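# Seat taper pins in every crank shaft collar

## Task

For every crank shaft, push a taper pin all the way into the hole in its collar. A pin only seats completely when entered from the correct side of that hole, and it must stay seated on its own; a pin that stays in only because a gripper is holding it does not count.

## Robot and tools

ROBOT. Two Franka FR3 arms, named left_arm and right_arm, each carrying a Robotiq 2F-140 two-finger gripper. The names are labels only and do not match the left or right of any image. Base roots in the scene frame: left_arm at (+0.042, +0.406, 0) m, quat_wxyz (+0.998, 0, 0, -0.063); right_arm at (+0.057, -0.360, 0) m, quat_wxyz (+0.997, 0, 0, +0.075).

FRAMES. The scene frame has its origin on the table surface midway between the bases, +z up, +x out over the table, and left_arm on the +y side. Each gripper has its own frame: fingers extend along its +z and close along its y. The reported end_effector_position is the point between the pads when they are shut. Closed fingertips stick out about 33 mm past that point, and open ones about 9 mm. Closing also pushes the tips roughly 24 mm further from the wrist, so keep that clearance above surfaces. Reported hand positions can be off, more so at long reach.

ROW (used by execute_actions and move). Always 18 numbers, each in [-1, 1], even if one arm stays still. Order: left dx, dy, dz, rx, ry, rz, left gripper position, force_limit, speed, then the same nine for the right arm. dx..rz are an offset, not a pose: expressed in that gripper's own axes and measured from its pose in the most recent result that showed it. Before any result in the scene has shown it, and for second or later calls within one reply, the reference is where the arm is when the action begins. Scale: 1.0 equals 0.6 m of translation or 180 degrees; rx, ry, rz together form one rotation vector. Zero offsets are not a pause: they pull the arm back to the reference pose. To keep an arm still, send the offset back to where you want it in a reply's first call and zeros afterwards, and repeat its three gripper numbers (a 0 there is a real command).

GRIPPER NUMBERS. position: +1 fully open (140 mm), about -0.8 pads touch, -1 closes until blocked. force_limit: about 14 N at -1, 60 N at 0, 107 N at +1 (parts up to 40 mm wide). speed: pad gap rate about 30 mm/s at -1, 140 at 0, 250 at +1. After closing with -1, confirm object_status = 2 (blocked while closing). Other codes: 0 moving, 1 blocked while opening, 3 reached target or pads met (thin items may still be held). To squeeze harder while status is 2, raise force_limit and toggle position between -1 and -0.98. position_measured is in counts: 3 fully open, 230 pads together, not linear in mm.

execute_actions(actions, pictures). actions holds zero or one entry. Empty list: just returns the current state. {"rows": [...], "steps": n}: up to 15 rows, n at most 15 steps of 1/30 s (default 15); each row is held one step, the last repeats to fill. Every row is an offset from the same reference, not from the previous row. {"steps": n} alone waits up to 300 steps counted from the previous result, so your reply time is included. pictures: false skips images. A refused call sends nothing.

move(target, speed). target is one 18-number row as above. Each gripper travels in a straight line toward its target; both paths finish together, lasting 0.5 to 10 s (cut off at 10 s). speed is path top speed in m/s, 0.002 to 0.5, default 0.25; rotation is capped at twice that in rad/s. Gripper numbers are applied at the start. Paths ignore obstacles and the other arm, and grippers may lag, drift or overshoot speed near full reach. The result adds a move: line with the ending (done, off_target, moving, held, fault), limits that acted (paced = pose clipped; held = a check blocked some steps, after which the arm may jump fast), and each gripper's remaining distance. If only one arm is named, the other finished fine.

wait(seconds): 0 to 10 s, sends nothing new. zoom_image(camera, region): enlarges [x0, y0, x1, y1] pixels (max 504 x 504) of the latest image from cam_head_left, cam_head_right, cam_high, cam_low (672x504) or cam_left_wrist, cam_right_wrist (504x504). read_manual(section): licence texts only. finished_scene(scene): ends and grades the current scene by its number; irreversible.

MOTION LIMITS. Each step the commanded pose is clipped to 70 mm and 16 degrees from the measured one; inverse kinematics favours position over orientation. After an action the arm continues only to its last clipped pose, so check the result and send the remainder. A "Hand target" line shows the current goal. "pose unreachable" and HELD mark steps a clearance check altered or blocked. Joint ranges (rad): waist ±2.744, shoulder ±1.784, upper arm roll ±2.901, elbow -3.042 to -0.152, forearm roll ±2.807, wrist pitch 0.544 to 4.517, wrist roll ±3.016.

AVOID. Knocking anything off the table fails the job. Do not let the arms collide or press each other. Contact torque reaching a joint load limit (waist, shoulder 20; upper arm roll, elbow 18; forearm roll, wrist pitch, wrist roll 12 N m, held weight included) freezes that arm 10 s. Holding loads heats motors; heed MOTOR HOT before an over-temperature stop. Fast or deep pushes into contact hit harder; approach slowly. Drops, slips and slams count against you. Parts may be tugged or nudged briefly, so grip firmly and recheck after each insertion.

Each tool is called after "Request:" in YAML: its name, and indented under it one key for each argument.

## Session

Request:
execute_actions:
  actions: []

Scene clock: 0.00 s of 6600.00 s.
left_arm: end_effector_position=(+0.6624, -0.0994, +0.2153) position_measured=3 object_status=3 end_effector_quat_wxyz=(+0.006, -0.415, +0.676, -0.608) | right_arm: end_effector_position=(+0.4945, -0.3572, +0.1139) position_measured=3 object_status=3 end_effector_quat_wxyz=(-0.075, +0.978, -0.183, -0.060)
Joint positions: left_arm=[-0.284  0.389 -0.184 -1.994 -2.419  2.523  2.169] | right_arm=[-0.183 -0.085 -0.052 -2.454  0.203  2.253 -1.423]
Joint velocities: left_arm=[-0.     0.001  0.001  0.    -0.    -0.001 -0.002] | right_arm=[-0.001  0.001 -0.001 -0.001  0.    -0.    -0.001]
Hand target (left_arm): +0.662, -0.099, +0.215; +0.006, -0.415, +0.676, -0.608
Hand target (right_arm): +0.494, -0.357, +0.114; -0.075, +0.978, -0.183, -0.060

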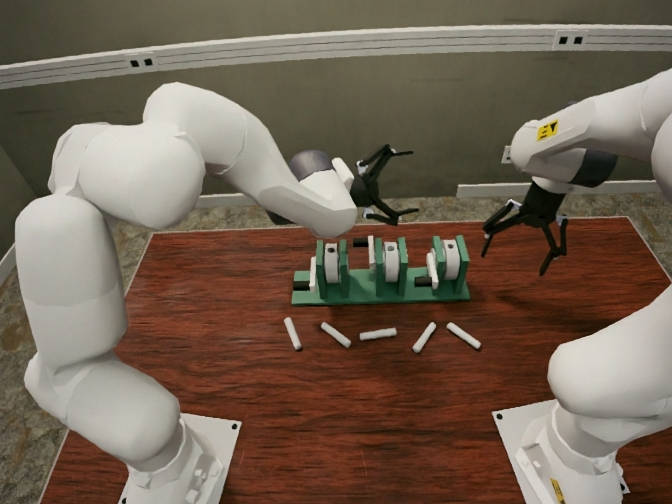

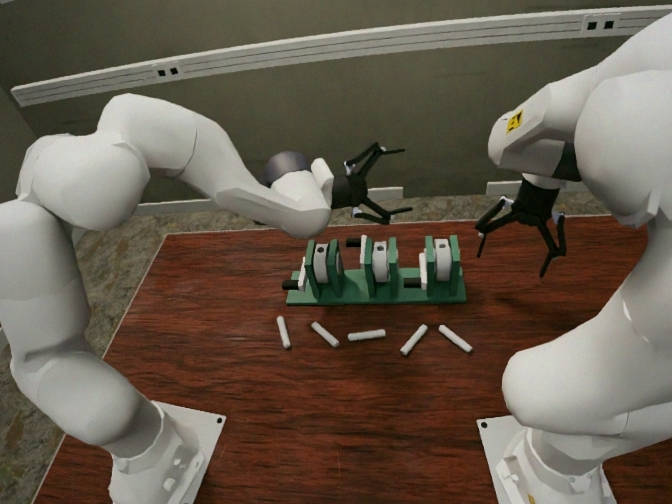

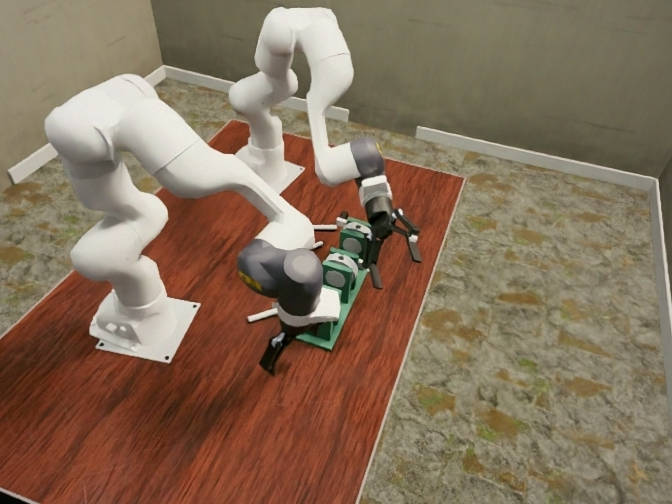

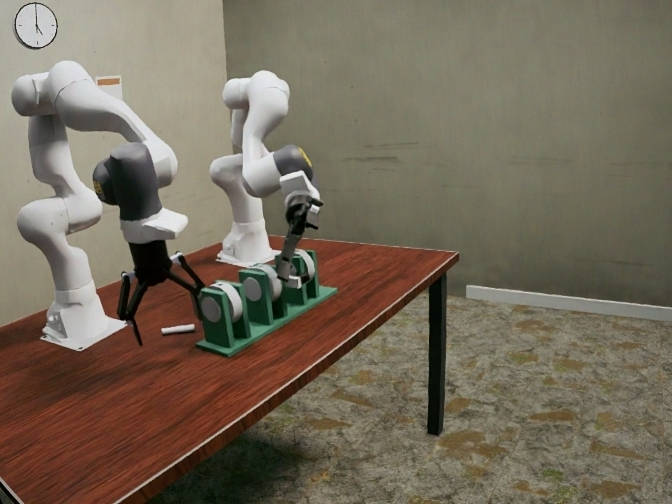

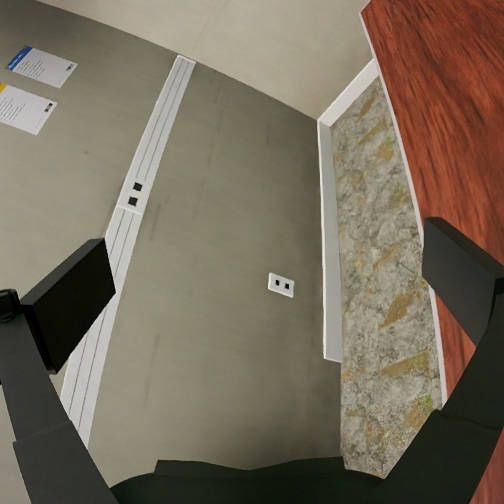

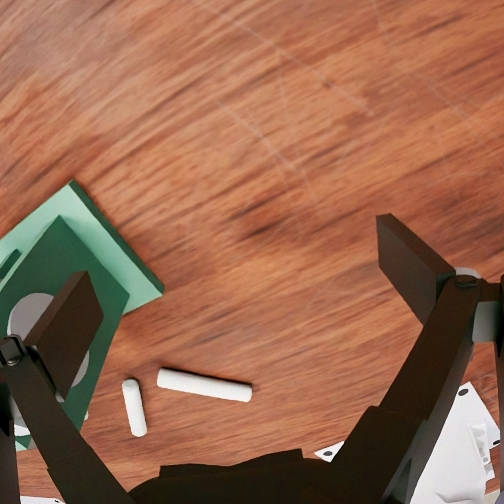

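Request:
zoom_image:
  camera: "cam_head_left"
  region: [270, 220, 500, 370]

Request:
zoom_image:
  camera: "cam_low"
  region: [150, 230, 350, 370]

Request:
zoom_image:
  camera: "cam_high"
  region: [240, 190, 440, 370]

Region (270, 220, 500, 370) of cam_head_left's 672x504 image, scaled by 2.191, with more detail than that image has; it fills the top 329 rows of this view, and the rest is white.

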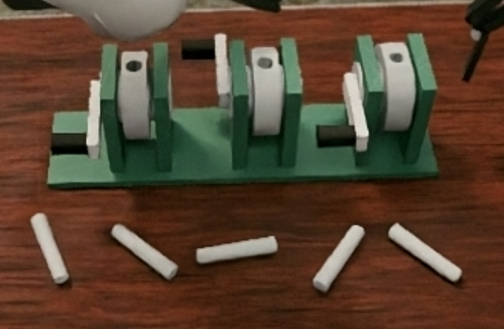

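Region (150, 230, 350, 370) of cam_low's 672x504 image, scaled by 2.520, with more detail than that image has; it fills the top 353 rows of this view, and the rest is white.

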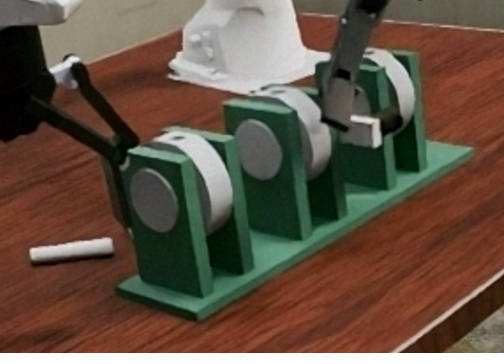

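Region (240, 190, 440, 370) of cam_high's 672x504 image, scaled by 2.520, with more detail than that image has; it fills the top 454 rows of this view, and the rest is white.

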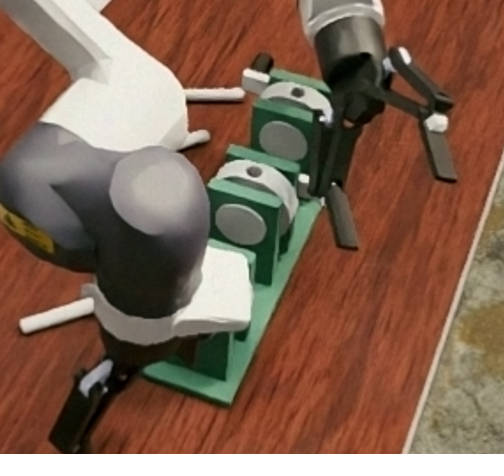

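Request:
move:
  target: [0.027,0.004,-0.827,-0.005,-0.486,-0.541,1,0,0,-0.130,-0.033,-0.377,-0.048,0.038,-0.117,1,0,0]
  speed: 0.25

Scene clock: 36.33 s of 6600.00 s.
left_arm: end_effector_position=(+0.4004, +0.2950, +0.3440) position_measured=3 object_status=3 end_effector_quat_wxyz=(+0.013, +0.999, -0.001, +0.041) | right_arm: end_effector_position=(+0.4530, -0.3488, +0.3515) position_measured=3 object_status=3 end_effector_quat_wxyz=(-0.006, +1.000, -0.003, -0.001)
Joint positions: left_arm=[-1.552 -0.363  1.071 -1.893 -2.789  4.498  0.887] | right_arm=[-0.099 -0.513 -0.026 -2.241 -0.001  1.727 -1.536]
Joint velocities: left_arm=[ 0.002 -0.003 -0.001 -0.002 -0.001  0.004 -0.029] | right_arm=[-0.001 -0.    -0.001 -0.001 -0.    -0.002 -0.005]
Hand target (left_arm): +0.398, +0.296, +0.344; +0.013, +0.999, +0.006, +0.037
Hand target (right_arm): +0.453, -0.348, +0.352; -0.005, +1.000, +0.001, -0.001
Off the commanded pose (left_arm): 0.008 m, 5 deg.
Off the commanded pose (right_arm): 0.004 m, 1 deg.
joint sent to its limit (left arm) — the command would take joint 5 (forearm roll) past its lower limit and joint 6 (wrist pitch) past its upper limit, so those joints were sent only as far as their limits.
After step 90, 28.00 s passed at rest.
move: off_target (left_arm, right_arm)

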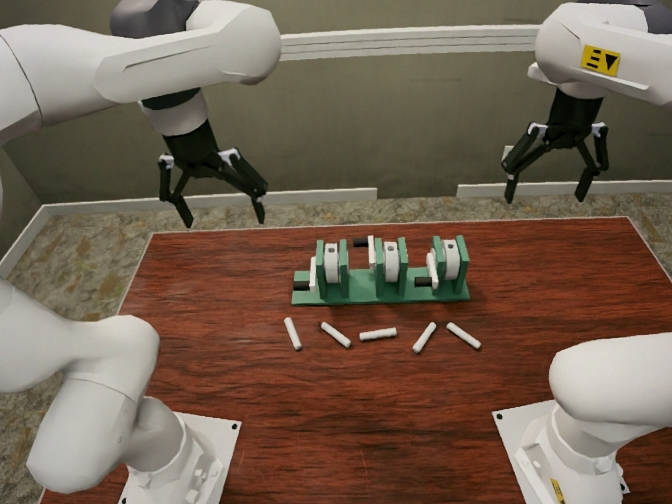

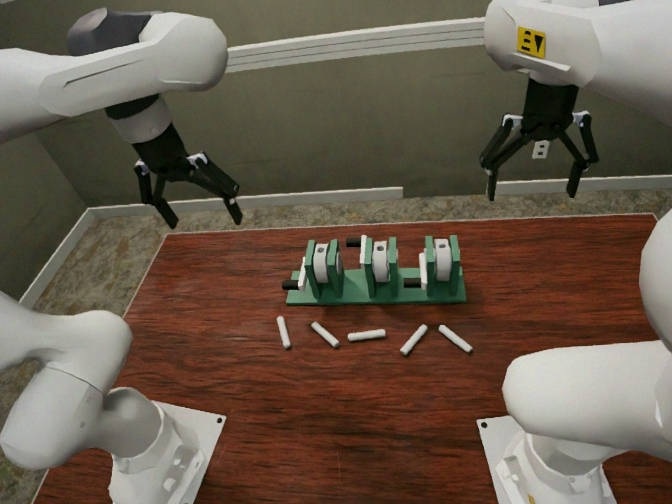

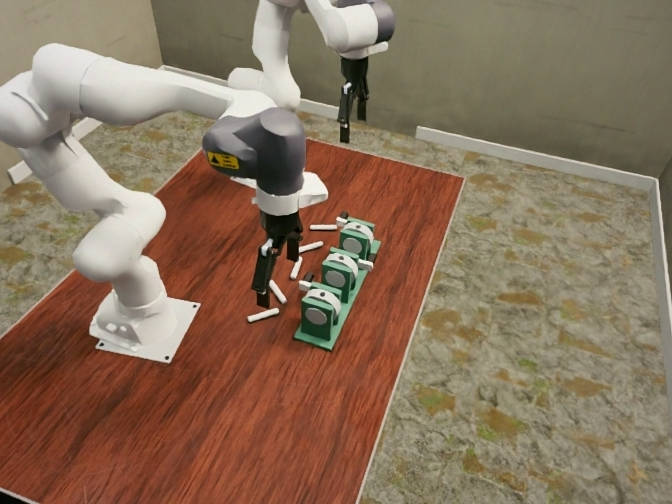

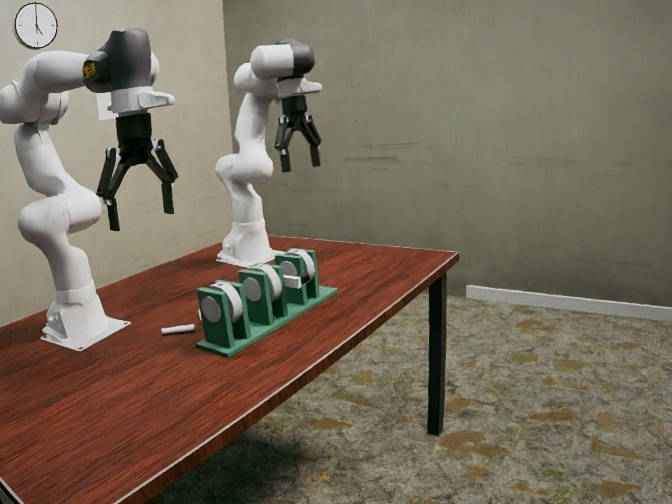

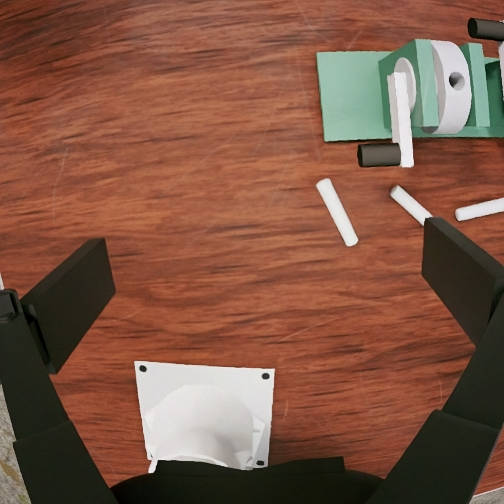

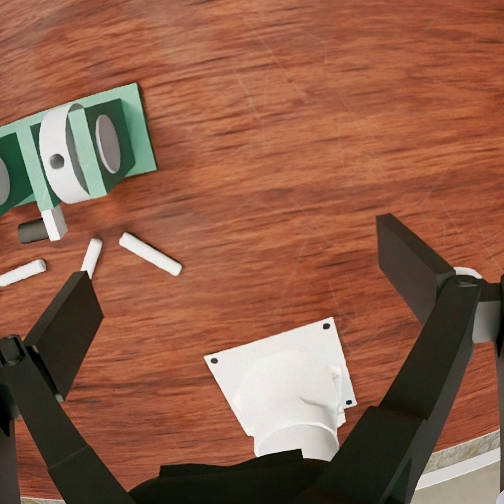

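Request:
move:
  target: [0,0,0,0,0,0,1,0,0,0.0,-0.45,0.1,0,0,0,1,0,0]
  speed: 0.25

Scene clock: 44.30 s of 6600.00 s.
left_arm: end_effector_position=(+0.4001, +0.2952, +0.3440) position_measured=3 object_status=3 end_effector_quat_wxyz=(+0.013, +0.999, +0.002, +0.040) | right_arm: end_effector_position=(+0.4510, -0.0743, +0.2932) position_measured=3 object_status=3 end_effector_quat_wxyz=(-0.012, +1.000, +0.004, -0.005)
Joint positions: left_arm=[-1.552 -0.364  1.071 -1.894 -2.789  4.499  0.881] | right_arm=[-0.018 -0.258  0.437 -2.136  0.142  1.902 -1.068]
Joint velocities: left_arm=[-0.001  0.    -0.001 -0.     0.001 -0.001  0.001] | right_arm=[ 0.     0.001  0.001  0.    -0.002 -0.001  0.031]
Hand target (left_arm): +0.400, +0.295, +0.344; +0.013, +0.999, -0.001, +0.041
Hand target (right_arm): +0.453, -0.074, +0.294; -0.012, +1.000, -0.002, -0.003
Off the commanded pose (left_arm): 0.000 m, 0 deg.
Off the commanded pose (right_arm): 0.005 m, 1 deg.
After step 90, 2.93 s passed at rest.
move: off_target (right_arm)

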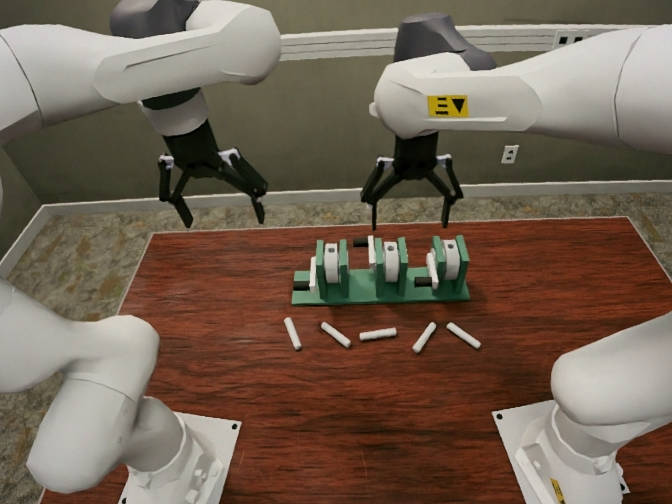

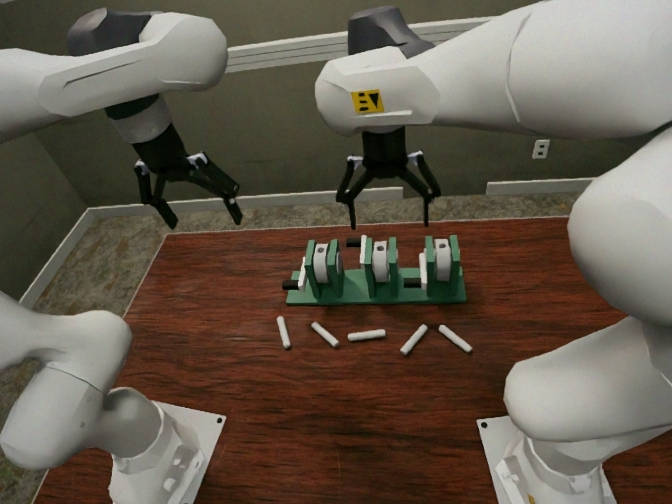

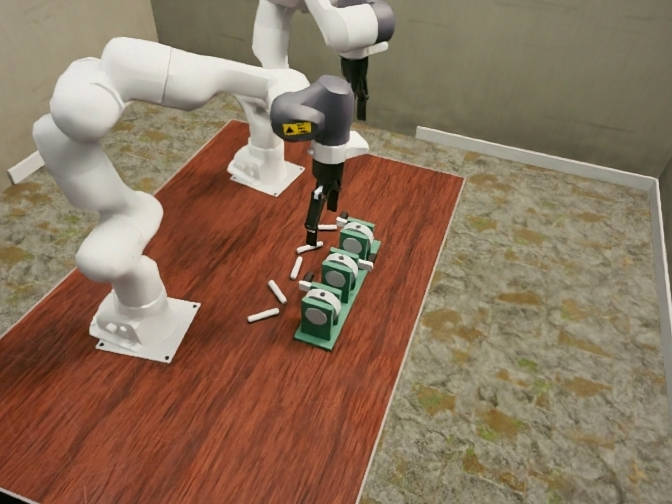

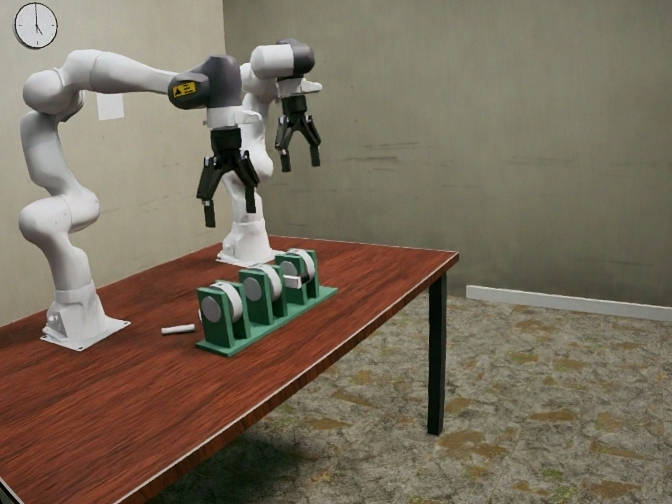

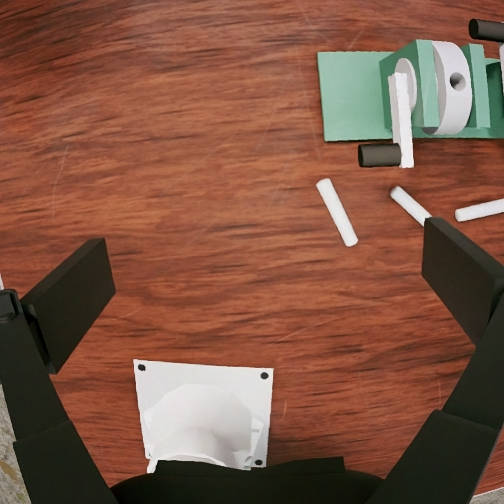

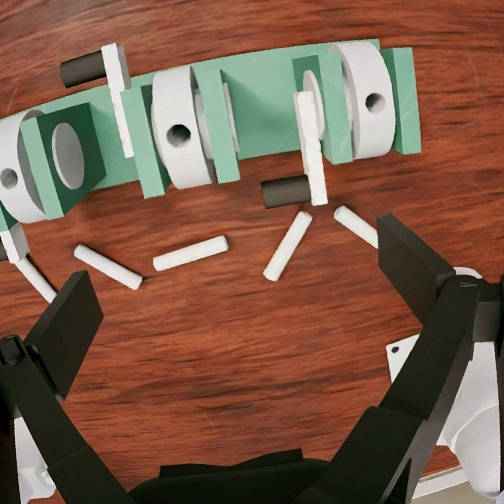

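Request:
zoom_image:
  camera: "cam_right_wrist"
  region: [130, 30, 430, 300]

Request:
zoom_image:
  camera: "cam_head_left"
  region: [285, 228, 485, 310]

Request:
zoom_image:
  camera: "cam_head_left"
  region: [275, 305, 495, 365]

Region (130, 30, 430, 300) of cam_right_wrist's 504x504 image, scaled by 1.680, with more detail than that image has; it fills the top 454 rows of this view, and the rest is white.

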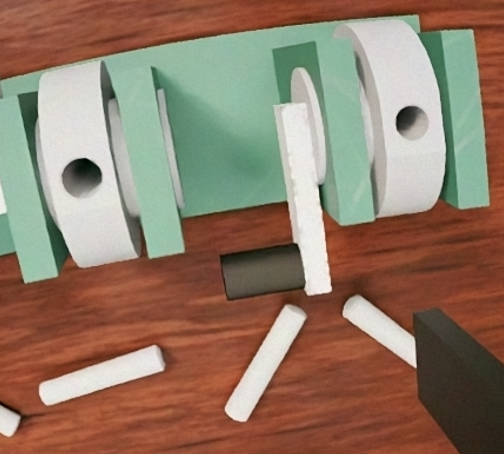

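Region (285, 228, 485, 310) of cam_head_left's 672x504 image, scaled by 2.520, with more detail than that image has; it fills the top 207 rows of this view, and the rest is white.

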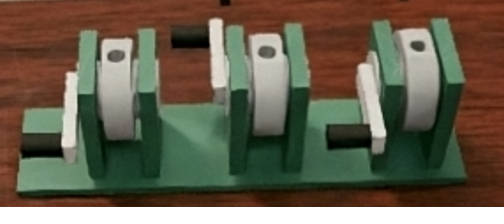

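Region (275, 305, 495, 365) of cam_head_left's 672x504 image, scaled by 2.291, with more detail than that image has; it fills the top 137 rows of this view, and the rest is white.

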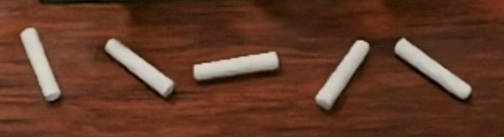

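Request:
move:
  target: [0,0,0,0,0,0,1,0,0,-0.08,-0.08,0.2,0,0,0,1,0,0]
  speed: 0.2

Scene clock: 59.47 s of 6600.00 s.
left_arm: end_effector_position=(+0.4001, +0.2952, +0.3440) position_measured=3 object_status=3 end_effector_quat_wxyz=(+0.013, +0.999, +0.002, +0.040) | right_arm: end_effector_position=(+0.3989, -0.0235, +0.1760) position_measured=3 object_status=3 end_effector_quat_wxyz=(-0.014, +1.000, +0.009, -0.007)
Joint positions: left_arm=[-1.552 -0.364  1.071 -1.894 -2.789  4.499  0.881] | right_arm=[ 0.033 -0.184  0.566 -2.367  0.161  2.213 -0.943]
Joint velocities: left_arm=[-0.     0.001  0.001 -0.001 -0.001  0.001 -0.   ] | right_arm=[ 0.001  0.     0.001  0.001 -0.003  0.012  0.025]
Hand target (left_arm): +0.400, +0.295, +0.344; +0.013, +0.999, +0.002, +0.040
Hand target (right_arm): +0.399, -0.024, +0.175; -0.014, +1.000, +0.003, -0.006
Off the commanded pose (left_arm): 0.000 m, 0 deg.
Off the commanded pose (right_arm): 0.003 m, 1 deg.
After step 90, 10.77 s passed at rest.
move: done

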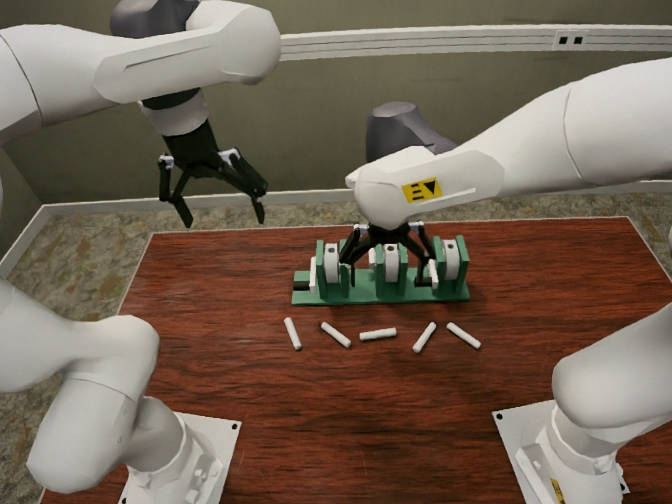

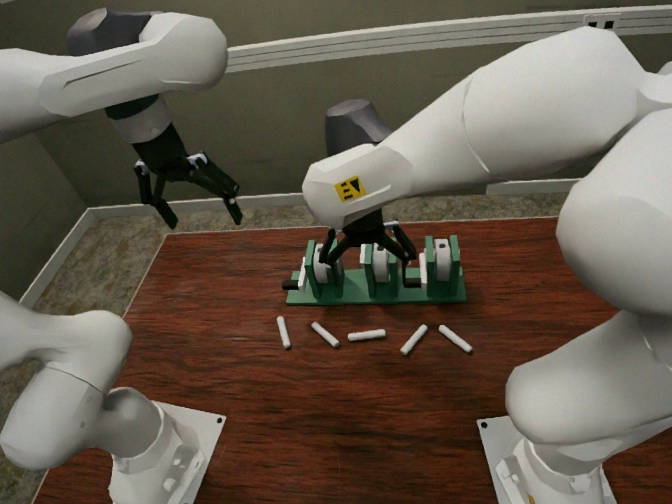

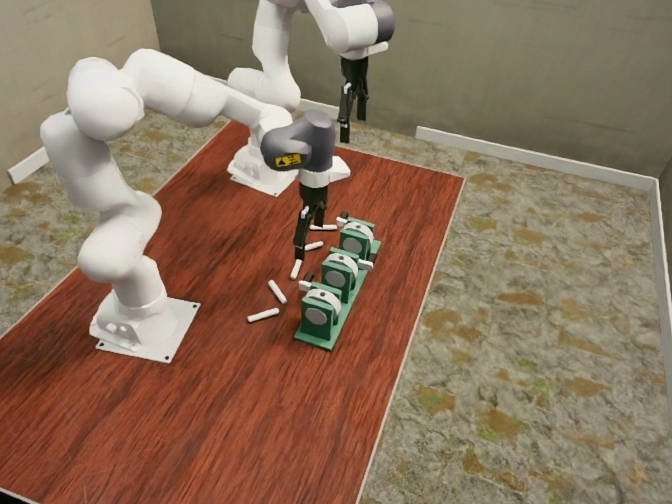

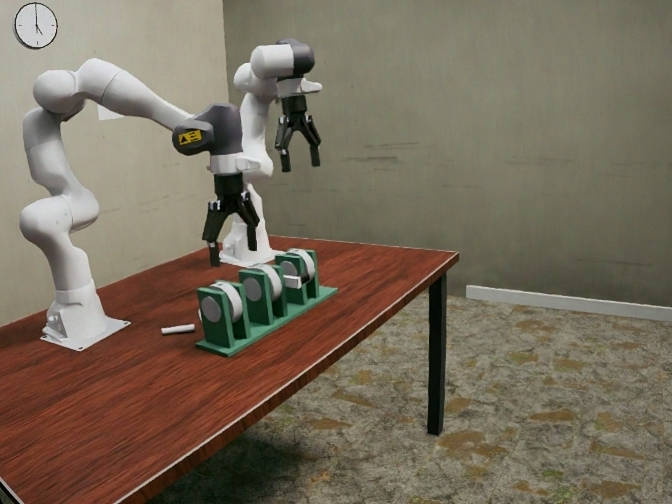

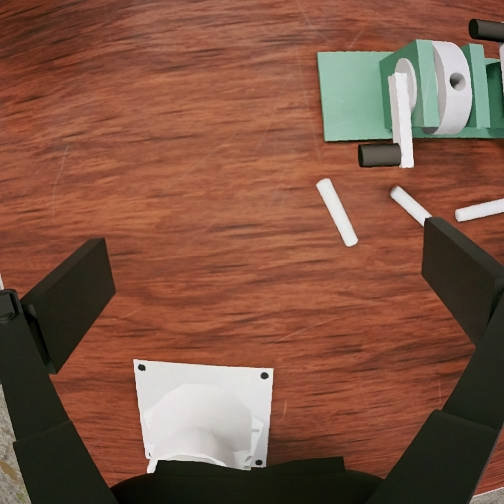

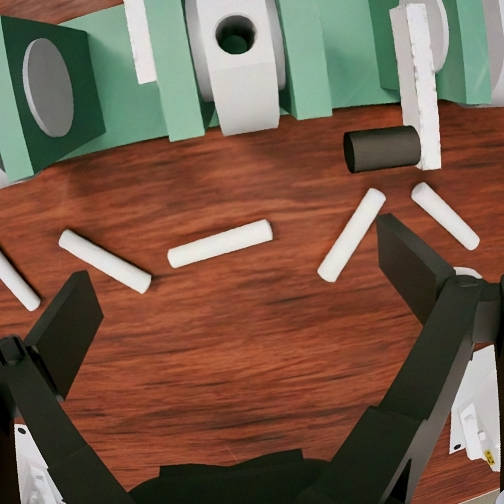

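Request:
zoom_image:
  camera: "cam_right_wrist"
  region: [0, 170, 300, 330]

Request:
zoom_image:
  camera: "cam_right_wrist"
  region: [290, 160, 504, 310]

Request:
zoom_image:
  camera: "cam_left_wrist"
  region: [300, 20, 504, 260]

Region (0, 170, 300, 330) of cam_right_wrist's 504x504 image, scaled by 1.680, with more detail than that image has; it fills the top 269 rows of this view, and the rest is white.

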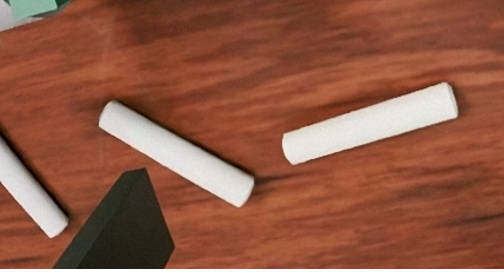

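Region (290, 160, 504, 310) of cam_right_wrist's 504x504 image, scaled by 2.355, with more detail than that image has; it fills the top 353 rows of this view, and the rest is white.

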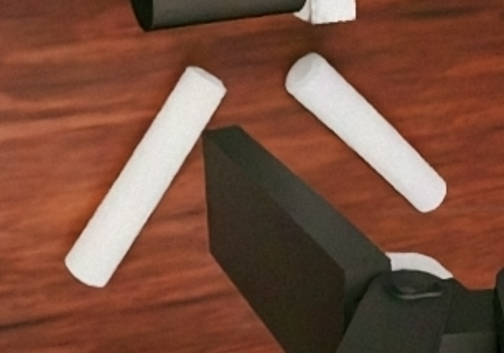

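Region (300, 20, 504, 260) of cam_left_wrist's 504x504 image, scaled by 2.100, with more detail than that image has; it fills the left 428 columns of this view, and the rest is white.

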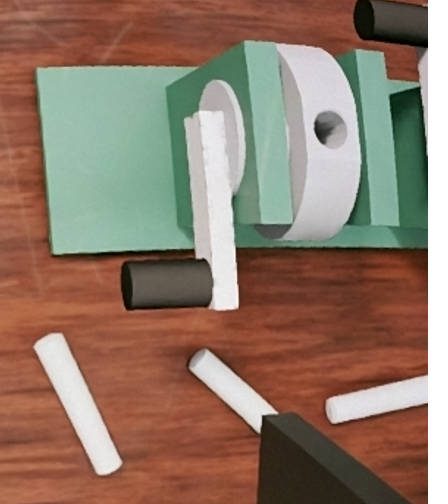

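Request:
move:
  target: [0,0,0,0,0,0,1,0,0,0.035,0.194,0.01,0.009,-0.004,0.5,-0.1,-1,0]
  speed: 0.3

Scene clock: 182.90 s of 6600.00 s.
left_arm: end_effector_position=(+0.4001, +0.2952, +0.3440) position_measured=3 object_status=3 end_effector_quat_wxyz=(+0.013, +0.999, +0.002, +0.040) | right_arm: end_effector_position=(+0.4231, -0.1430, +0.1661) position_measured=141 object_status=3 end_effector_quat_wxyz=(+0.014, -0.719, +0.695, +0.013)
Joint positions: left_arm=[-1.552 -0.364  1.071 -1.894 -2.789  4.499  0.881] | right_arm=[-0.463 -0.451  0.809 -2.544  0.443  2.191  0.148]
Joint velocities: left_arm=[-0.001  0.002  0.001  0.001 -0.001  0.     0.   ] | right_arm=[-0.     0.    -0.002 -0.     0.001 -0.003  0.029]
Hand target (left_arm): +0.400, +0.295, +0.344; +0.013, +0.999, +0.002, +0.040
Hand target (right_arm): +0.423, -0.142, +0.167; -0.014, +0.714, -0.700, -0.014
Off the commanded pose (left_arm): 0.000 m, 0 deg.
Off the commanded pose (right_arm): 0.004 m, 1 deg.
After step 90, 116.97 s passed at rest.
move: off_target (right_arm)

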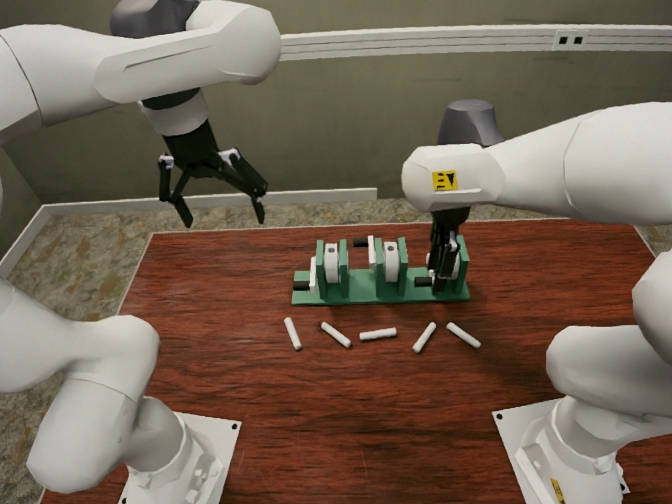

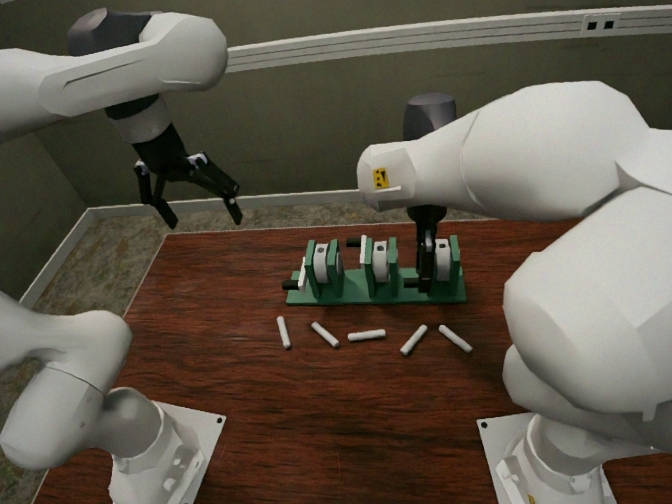

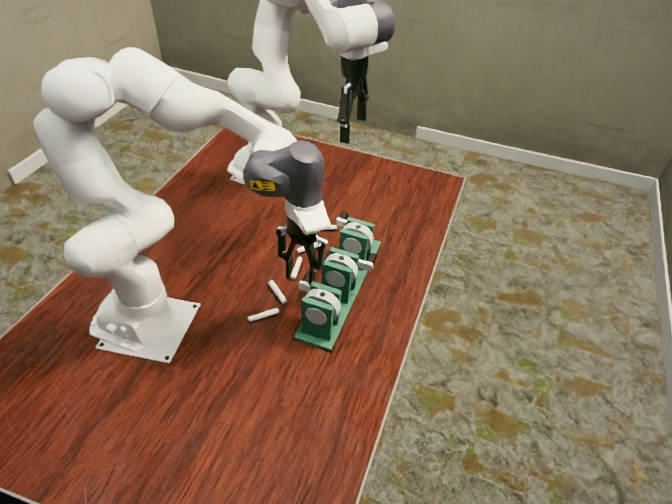

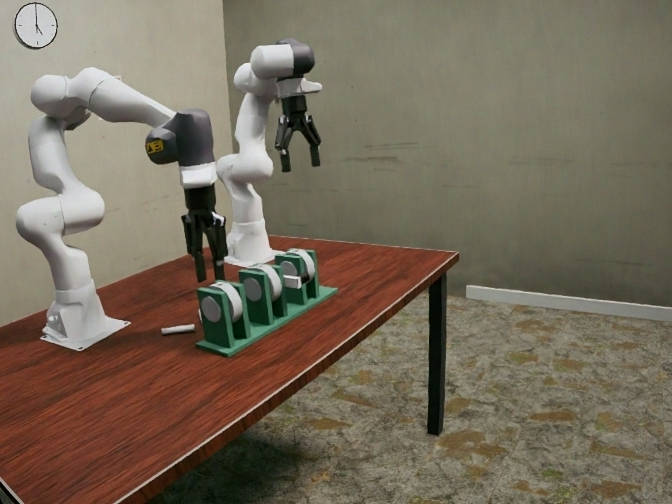

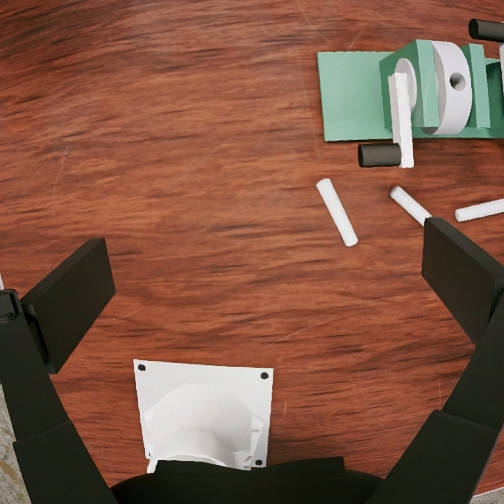

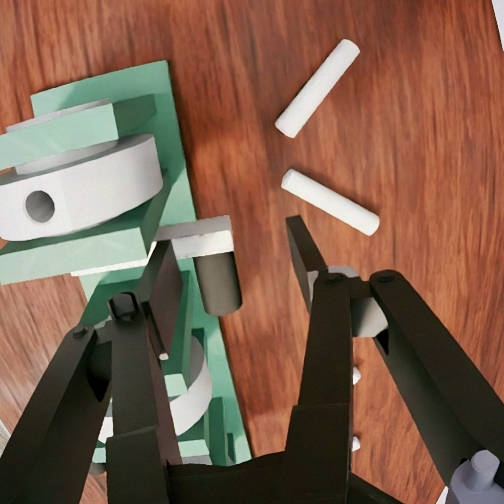

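Request:
move:
  target: [0,0,0,0,0,0,1,0,0,-0.06,-0.02,0.05,0,0.012,0.011,-0.1,-1,0]
  speed: 0.15

Scene clock: 191.93 s of 6600.00 s.
left_arm: end_effector_position=(+0.4001, +0.2952, +0.3440) position_measured=3 object_status=3 end_effector_quat_wxyz=(+0.013, +0.999, +0.002, +0.040) | right_arm: end_effector_position=(+0.4314, -0.1062, +0.1347) position_measured=141 object_status=3 end_effector_quat_wxyz=(-0.001, -0.711, +0.703, +0.003)
Joint positions: left_arm=[-1.552 -0.364  1.071 -1.894 -2.789  4.499  0.881] | right_arm=[-0.59  -0.307  1.027 -2.48   0.355  2.282  0.317]
Joint velocities: left_arm=[-0.001  0.     0.001 -0.001 -0.001 -0.    -0.001] | right_arm=[-0.009 -0.001  0.009  0.002  0.    -0.001  0.03 ]
Hand target (left_arm): +0.400, +0.295, +0.344; +0.013, +0.999, +0.002, +0.040
Hand target (right_arm): +0.433, -0.105, +0.136; -0.000, +0.707, -0.708, -0.001
Off the commanded pose (left_arm): 0.000 m, 0 deg.
Off the commanded pose (right_arm): 0.004 m, 1 deg.
After step 90, 4.87 s passed at rest.
move: off_target (right_arm)

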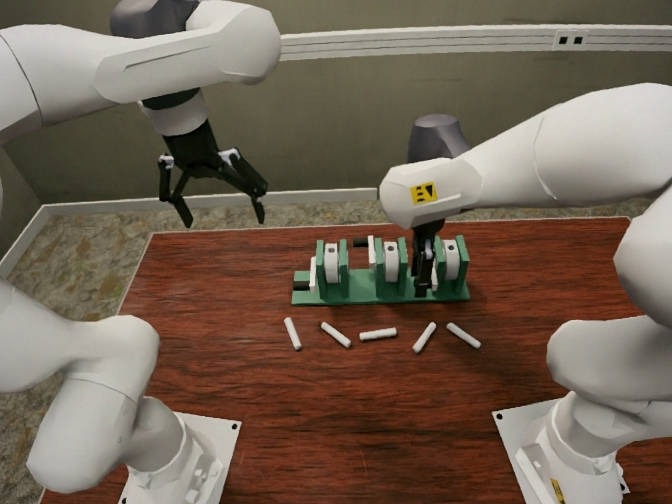

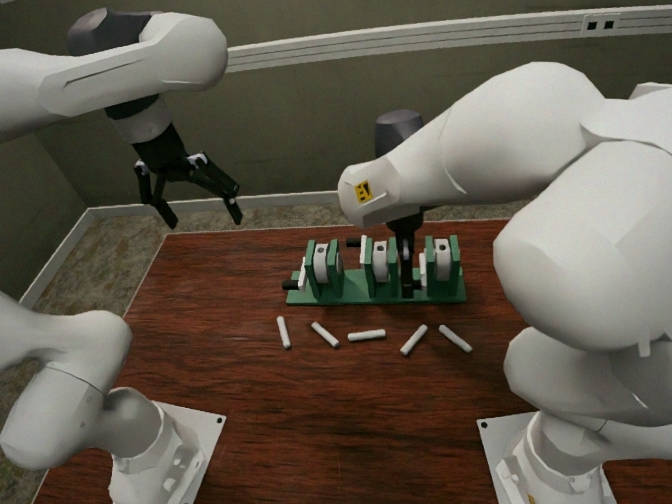

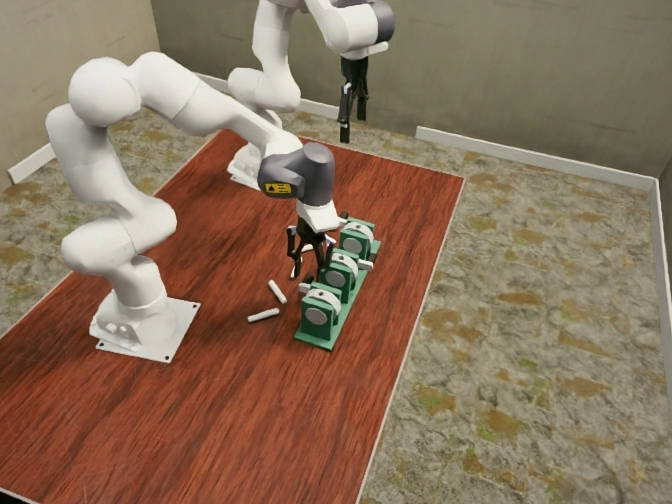

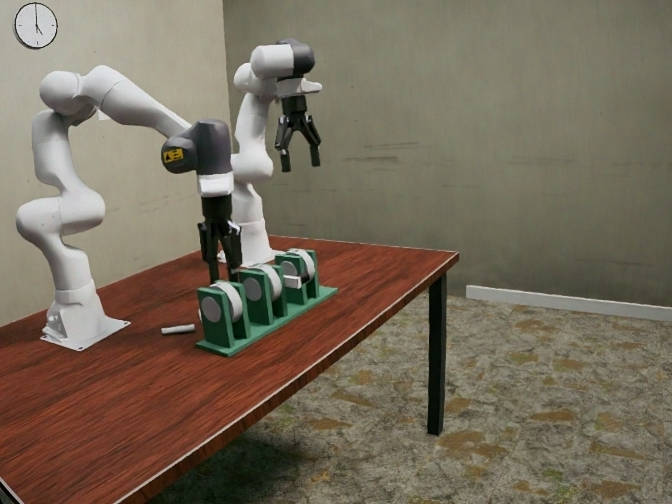

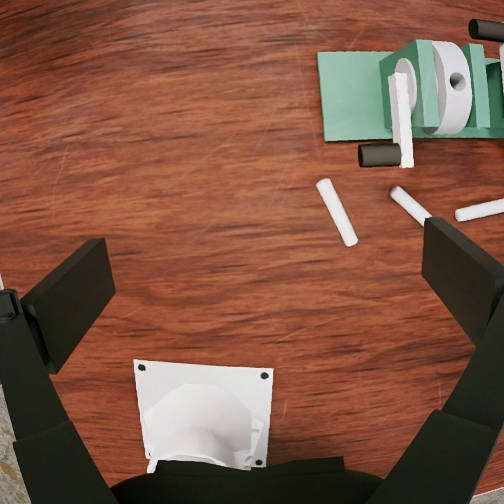

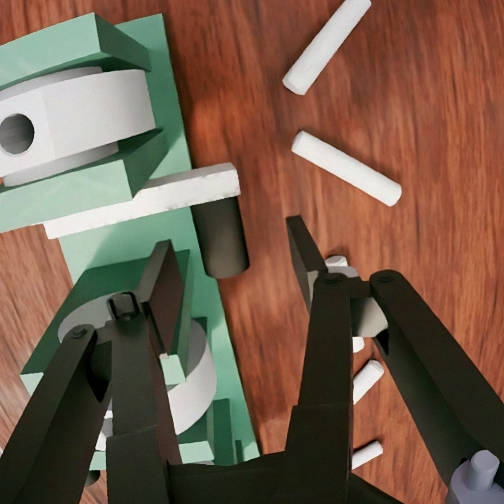

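Request:
zoom_image:
  camera: "cam_head_left"
  region: [370, 220, 490, 320]

Request:
zoom_image:
  camera: "cam_high"
  region: [270, 210, 400, 360]

Region (370, 220, 490, 320) of cam_head_left's 672x504 image, scaled by 4.200, with more detail than that image has.

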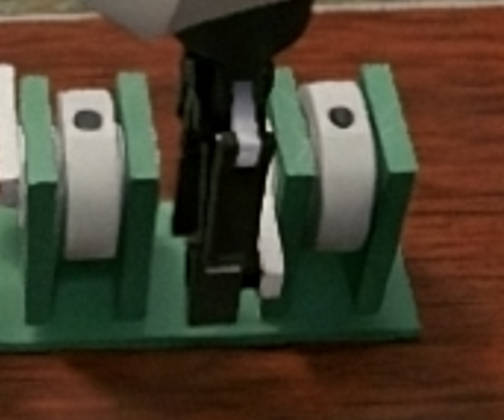

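Region (270, 210, 400, 360) of cam_high's 672x504 image, scaled by 3.360, with more detail than that image has; it fills the left 437 columns of this view, and the rest is white.

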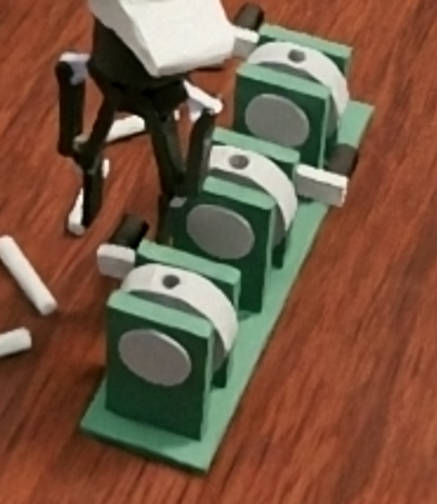

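Request:
move:
  target: [0,0,0,0,0,0,1,0,0,0.005,0,0.06,0,0,0.003,-0.1,-1,0]
  speed: 0.08

Scene clock: 200.27 s of 6600.00 s.
left_arm: end_effector_position=(+0.4001, +0.2952, +0.3440) position_measured=3 object_status=3 end_effector_quat_wxyz=(+0.013, +0.999, +0.002, +0.040) | right_arm: end_effector_position=(+0.4301, -0.1098, +0.0984) position_measured=141 object_status=3 end_effector_quat_wxyz=(-0.003, -0.710, +0.704, +0.004)
Joint positions: left_arm=[-1.552 -0.364  1.071 -1.894 -2.789  4.499  0.881] | right_arm=[-0.658 -0.212  1.109 -2.523  0.292  2.399  0.364]
Joint velocities: left_arm=[ 0.001  0.001  0.     0.    -0.001  0.001  0.   ] | right_arm=[-0.008 -0.     0.01   0.    -0.004  0.012  0.018]
Hand target (left_arm): +0.400, +0.295, +0.344; +0.013, +0.999, +0.002, +0.040
Hand target (right_arm): +0.431, -0.110, +0.098; +0.002, +0.707, -0.707, -0.003
Off the commanded pose (left_arm): 0.000 m, 0 deg.
Off the commanded pose (right_arm): 0.001 m, 0 deg.
After step 90, 4.33 s passed at rest.
move: done

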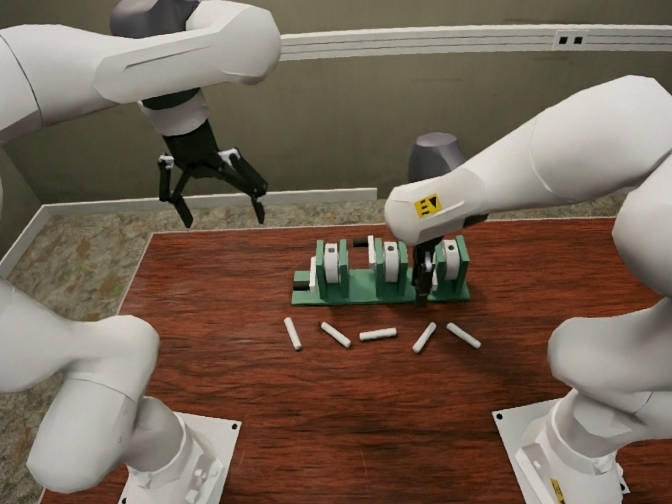

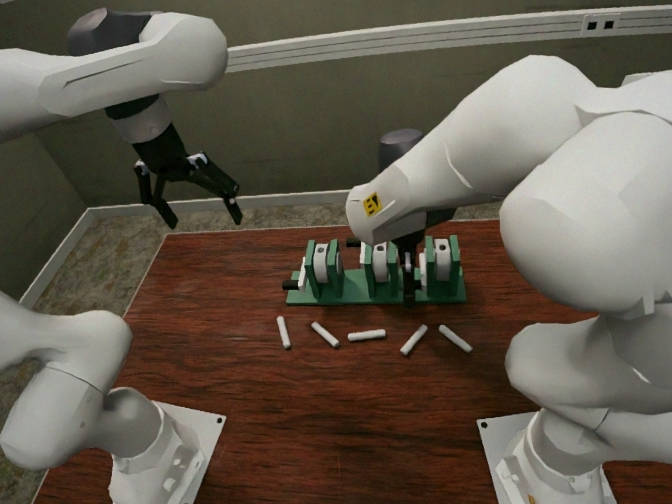

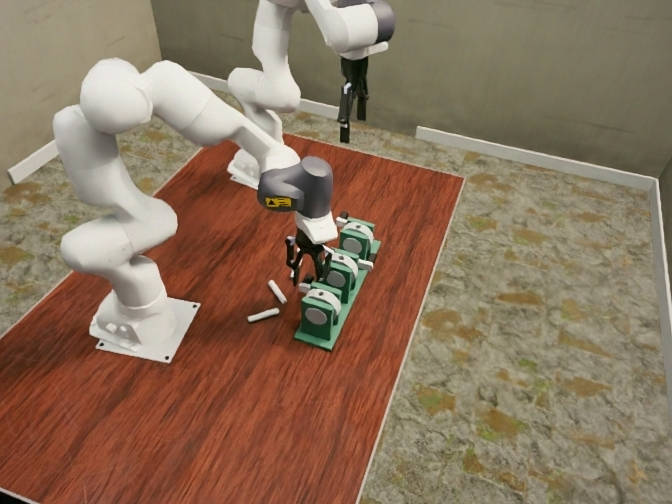

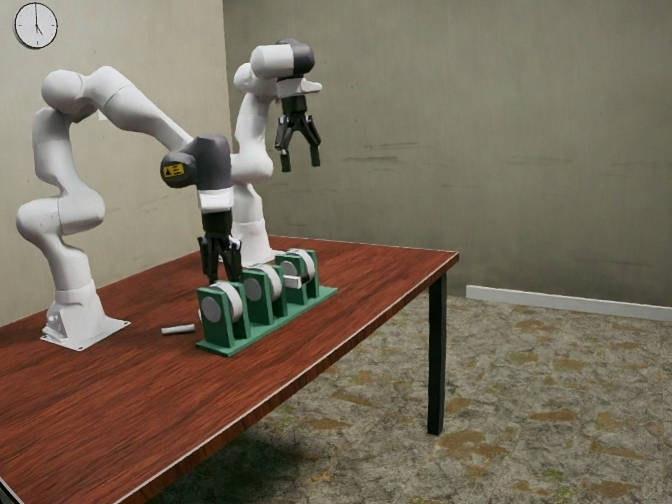

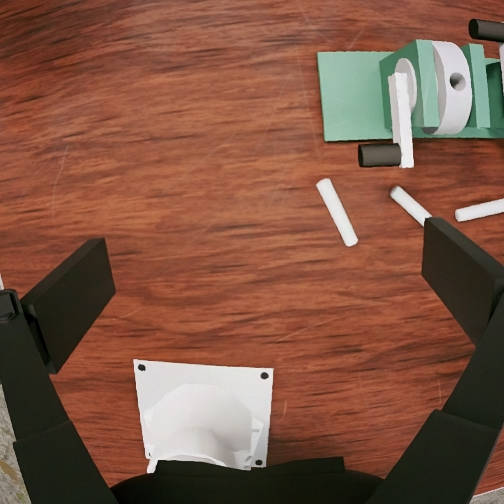

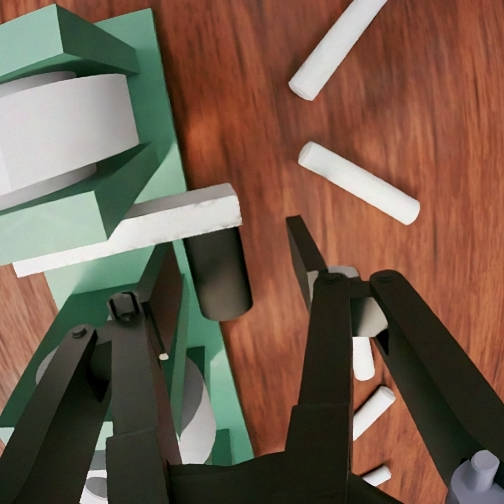

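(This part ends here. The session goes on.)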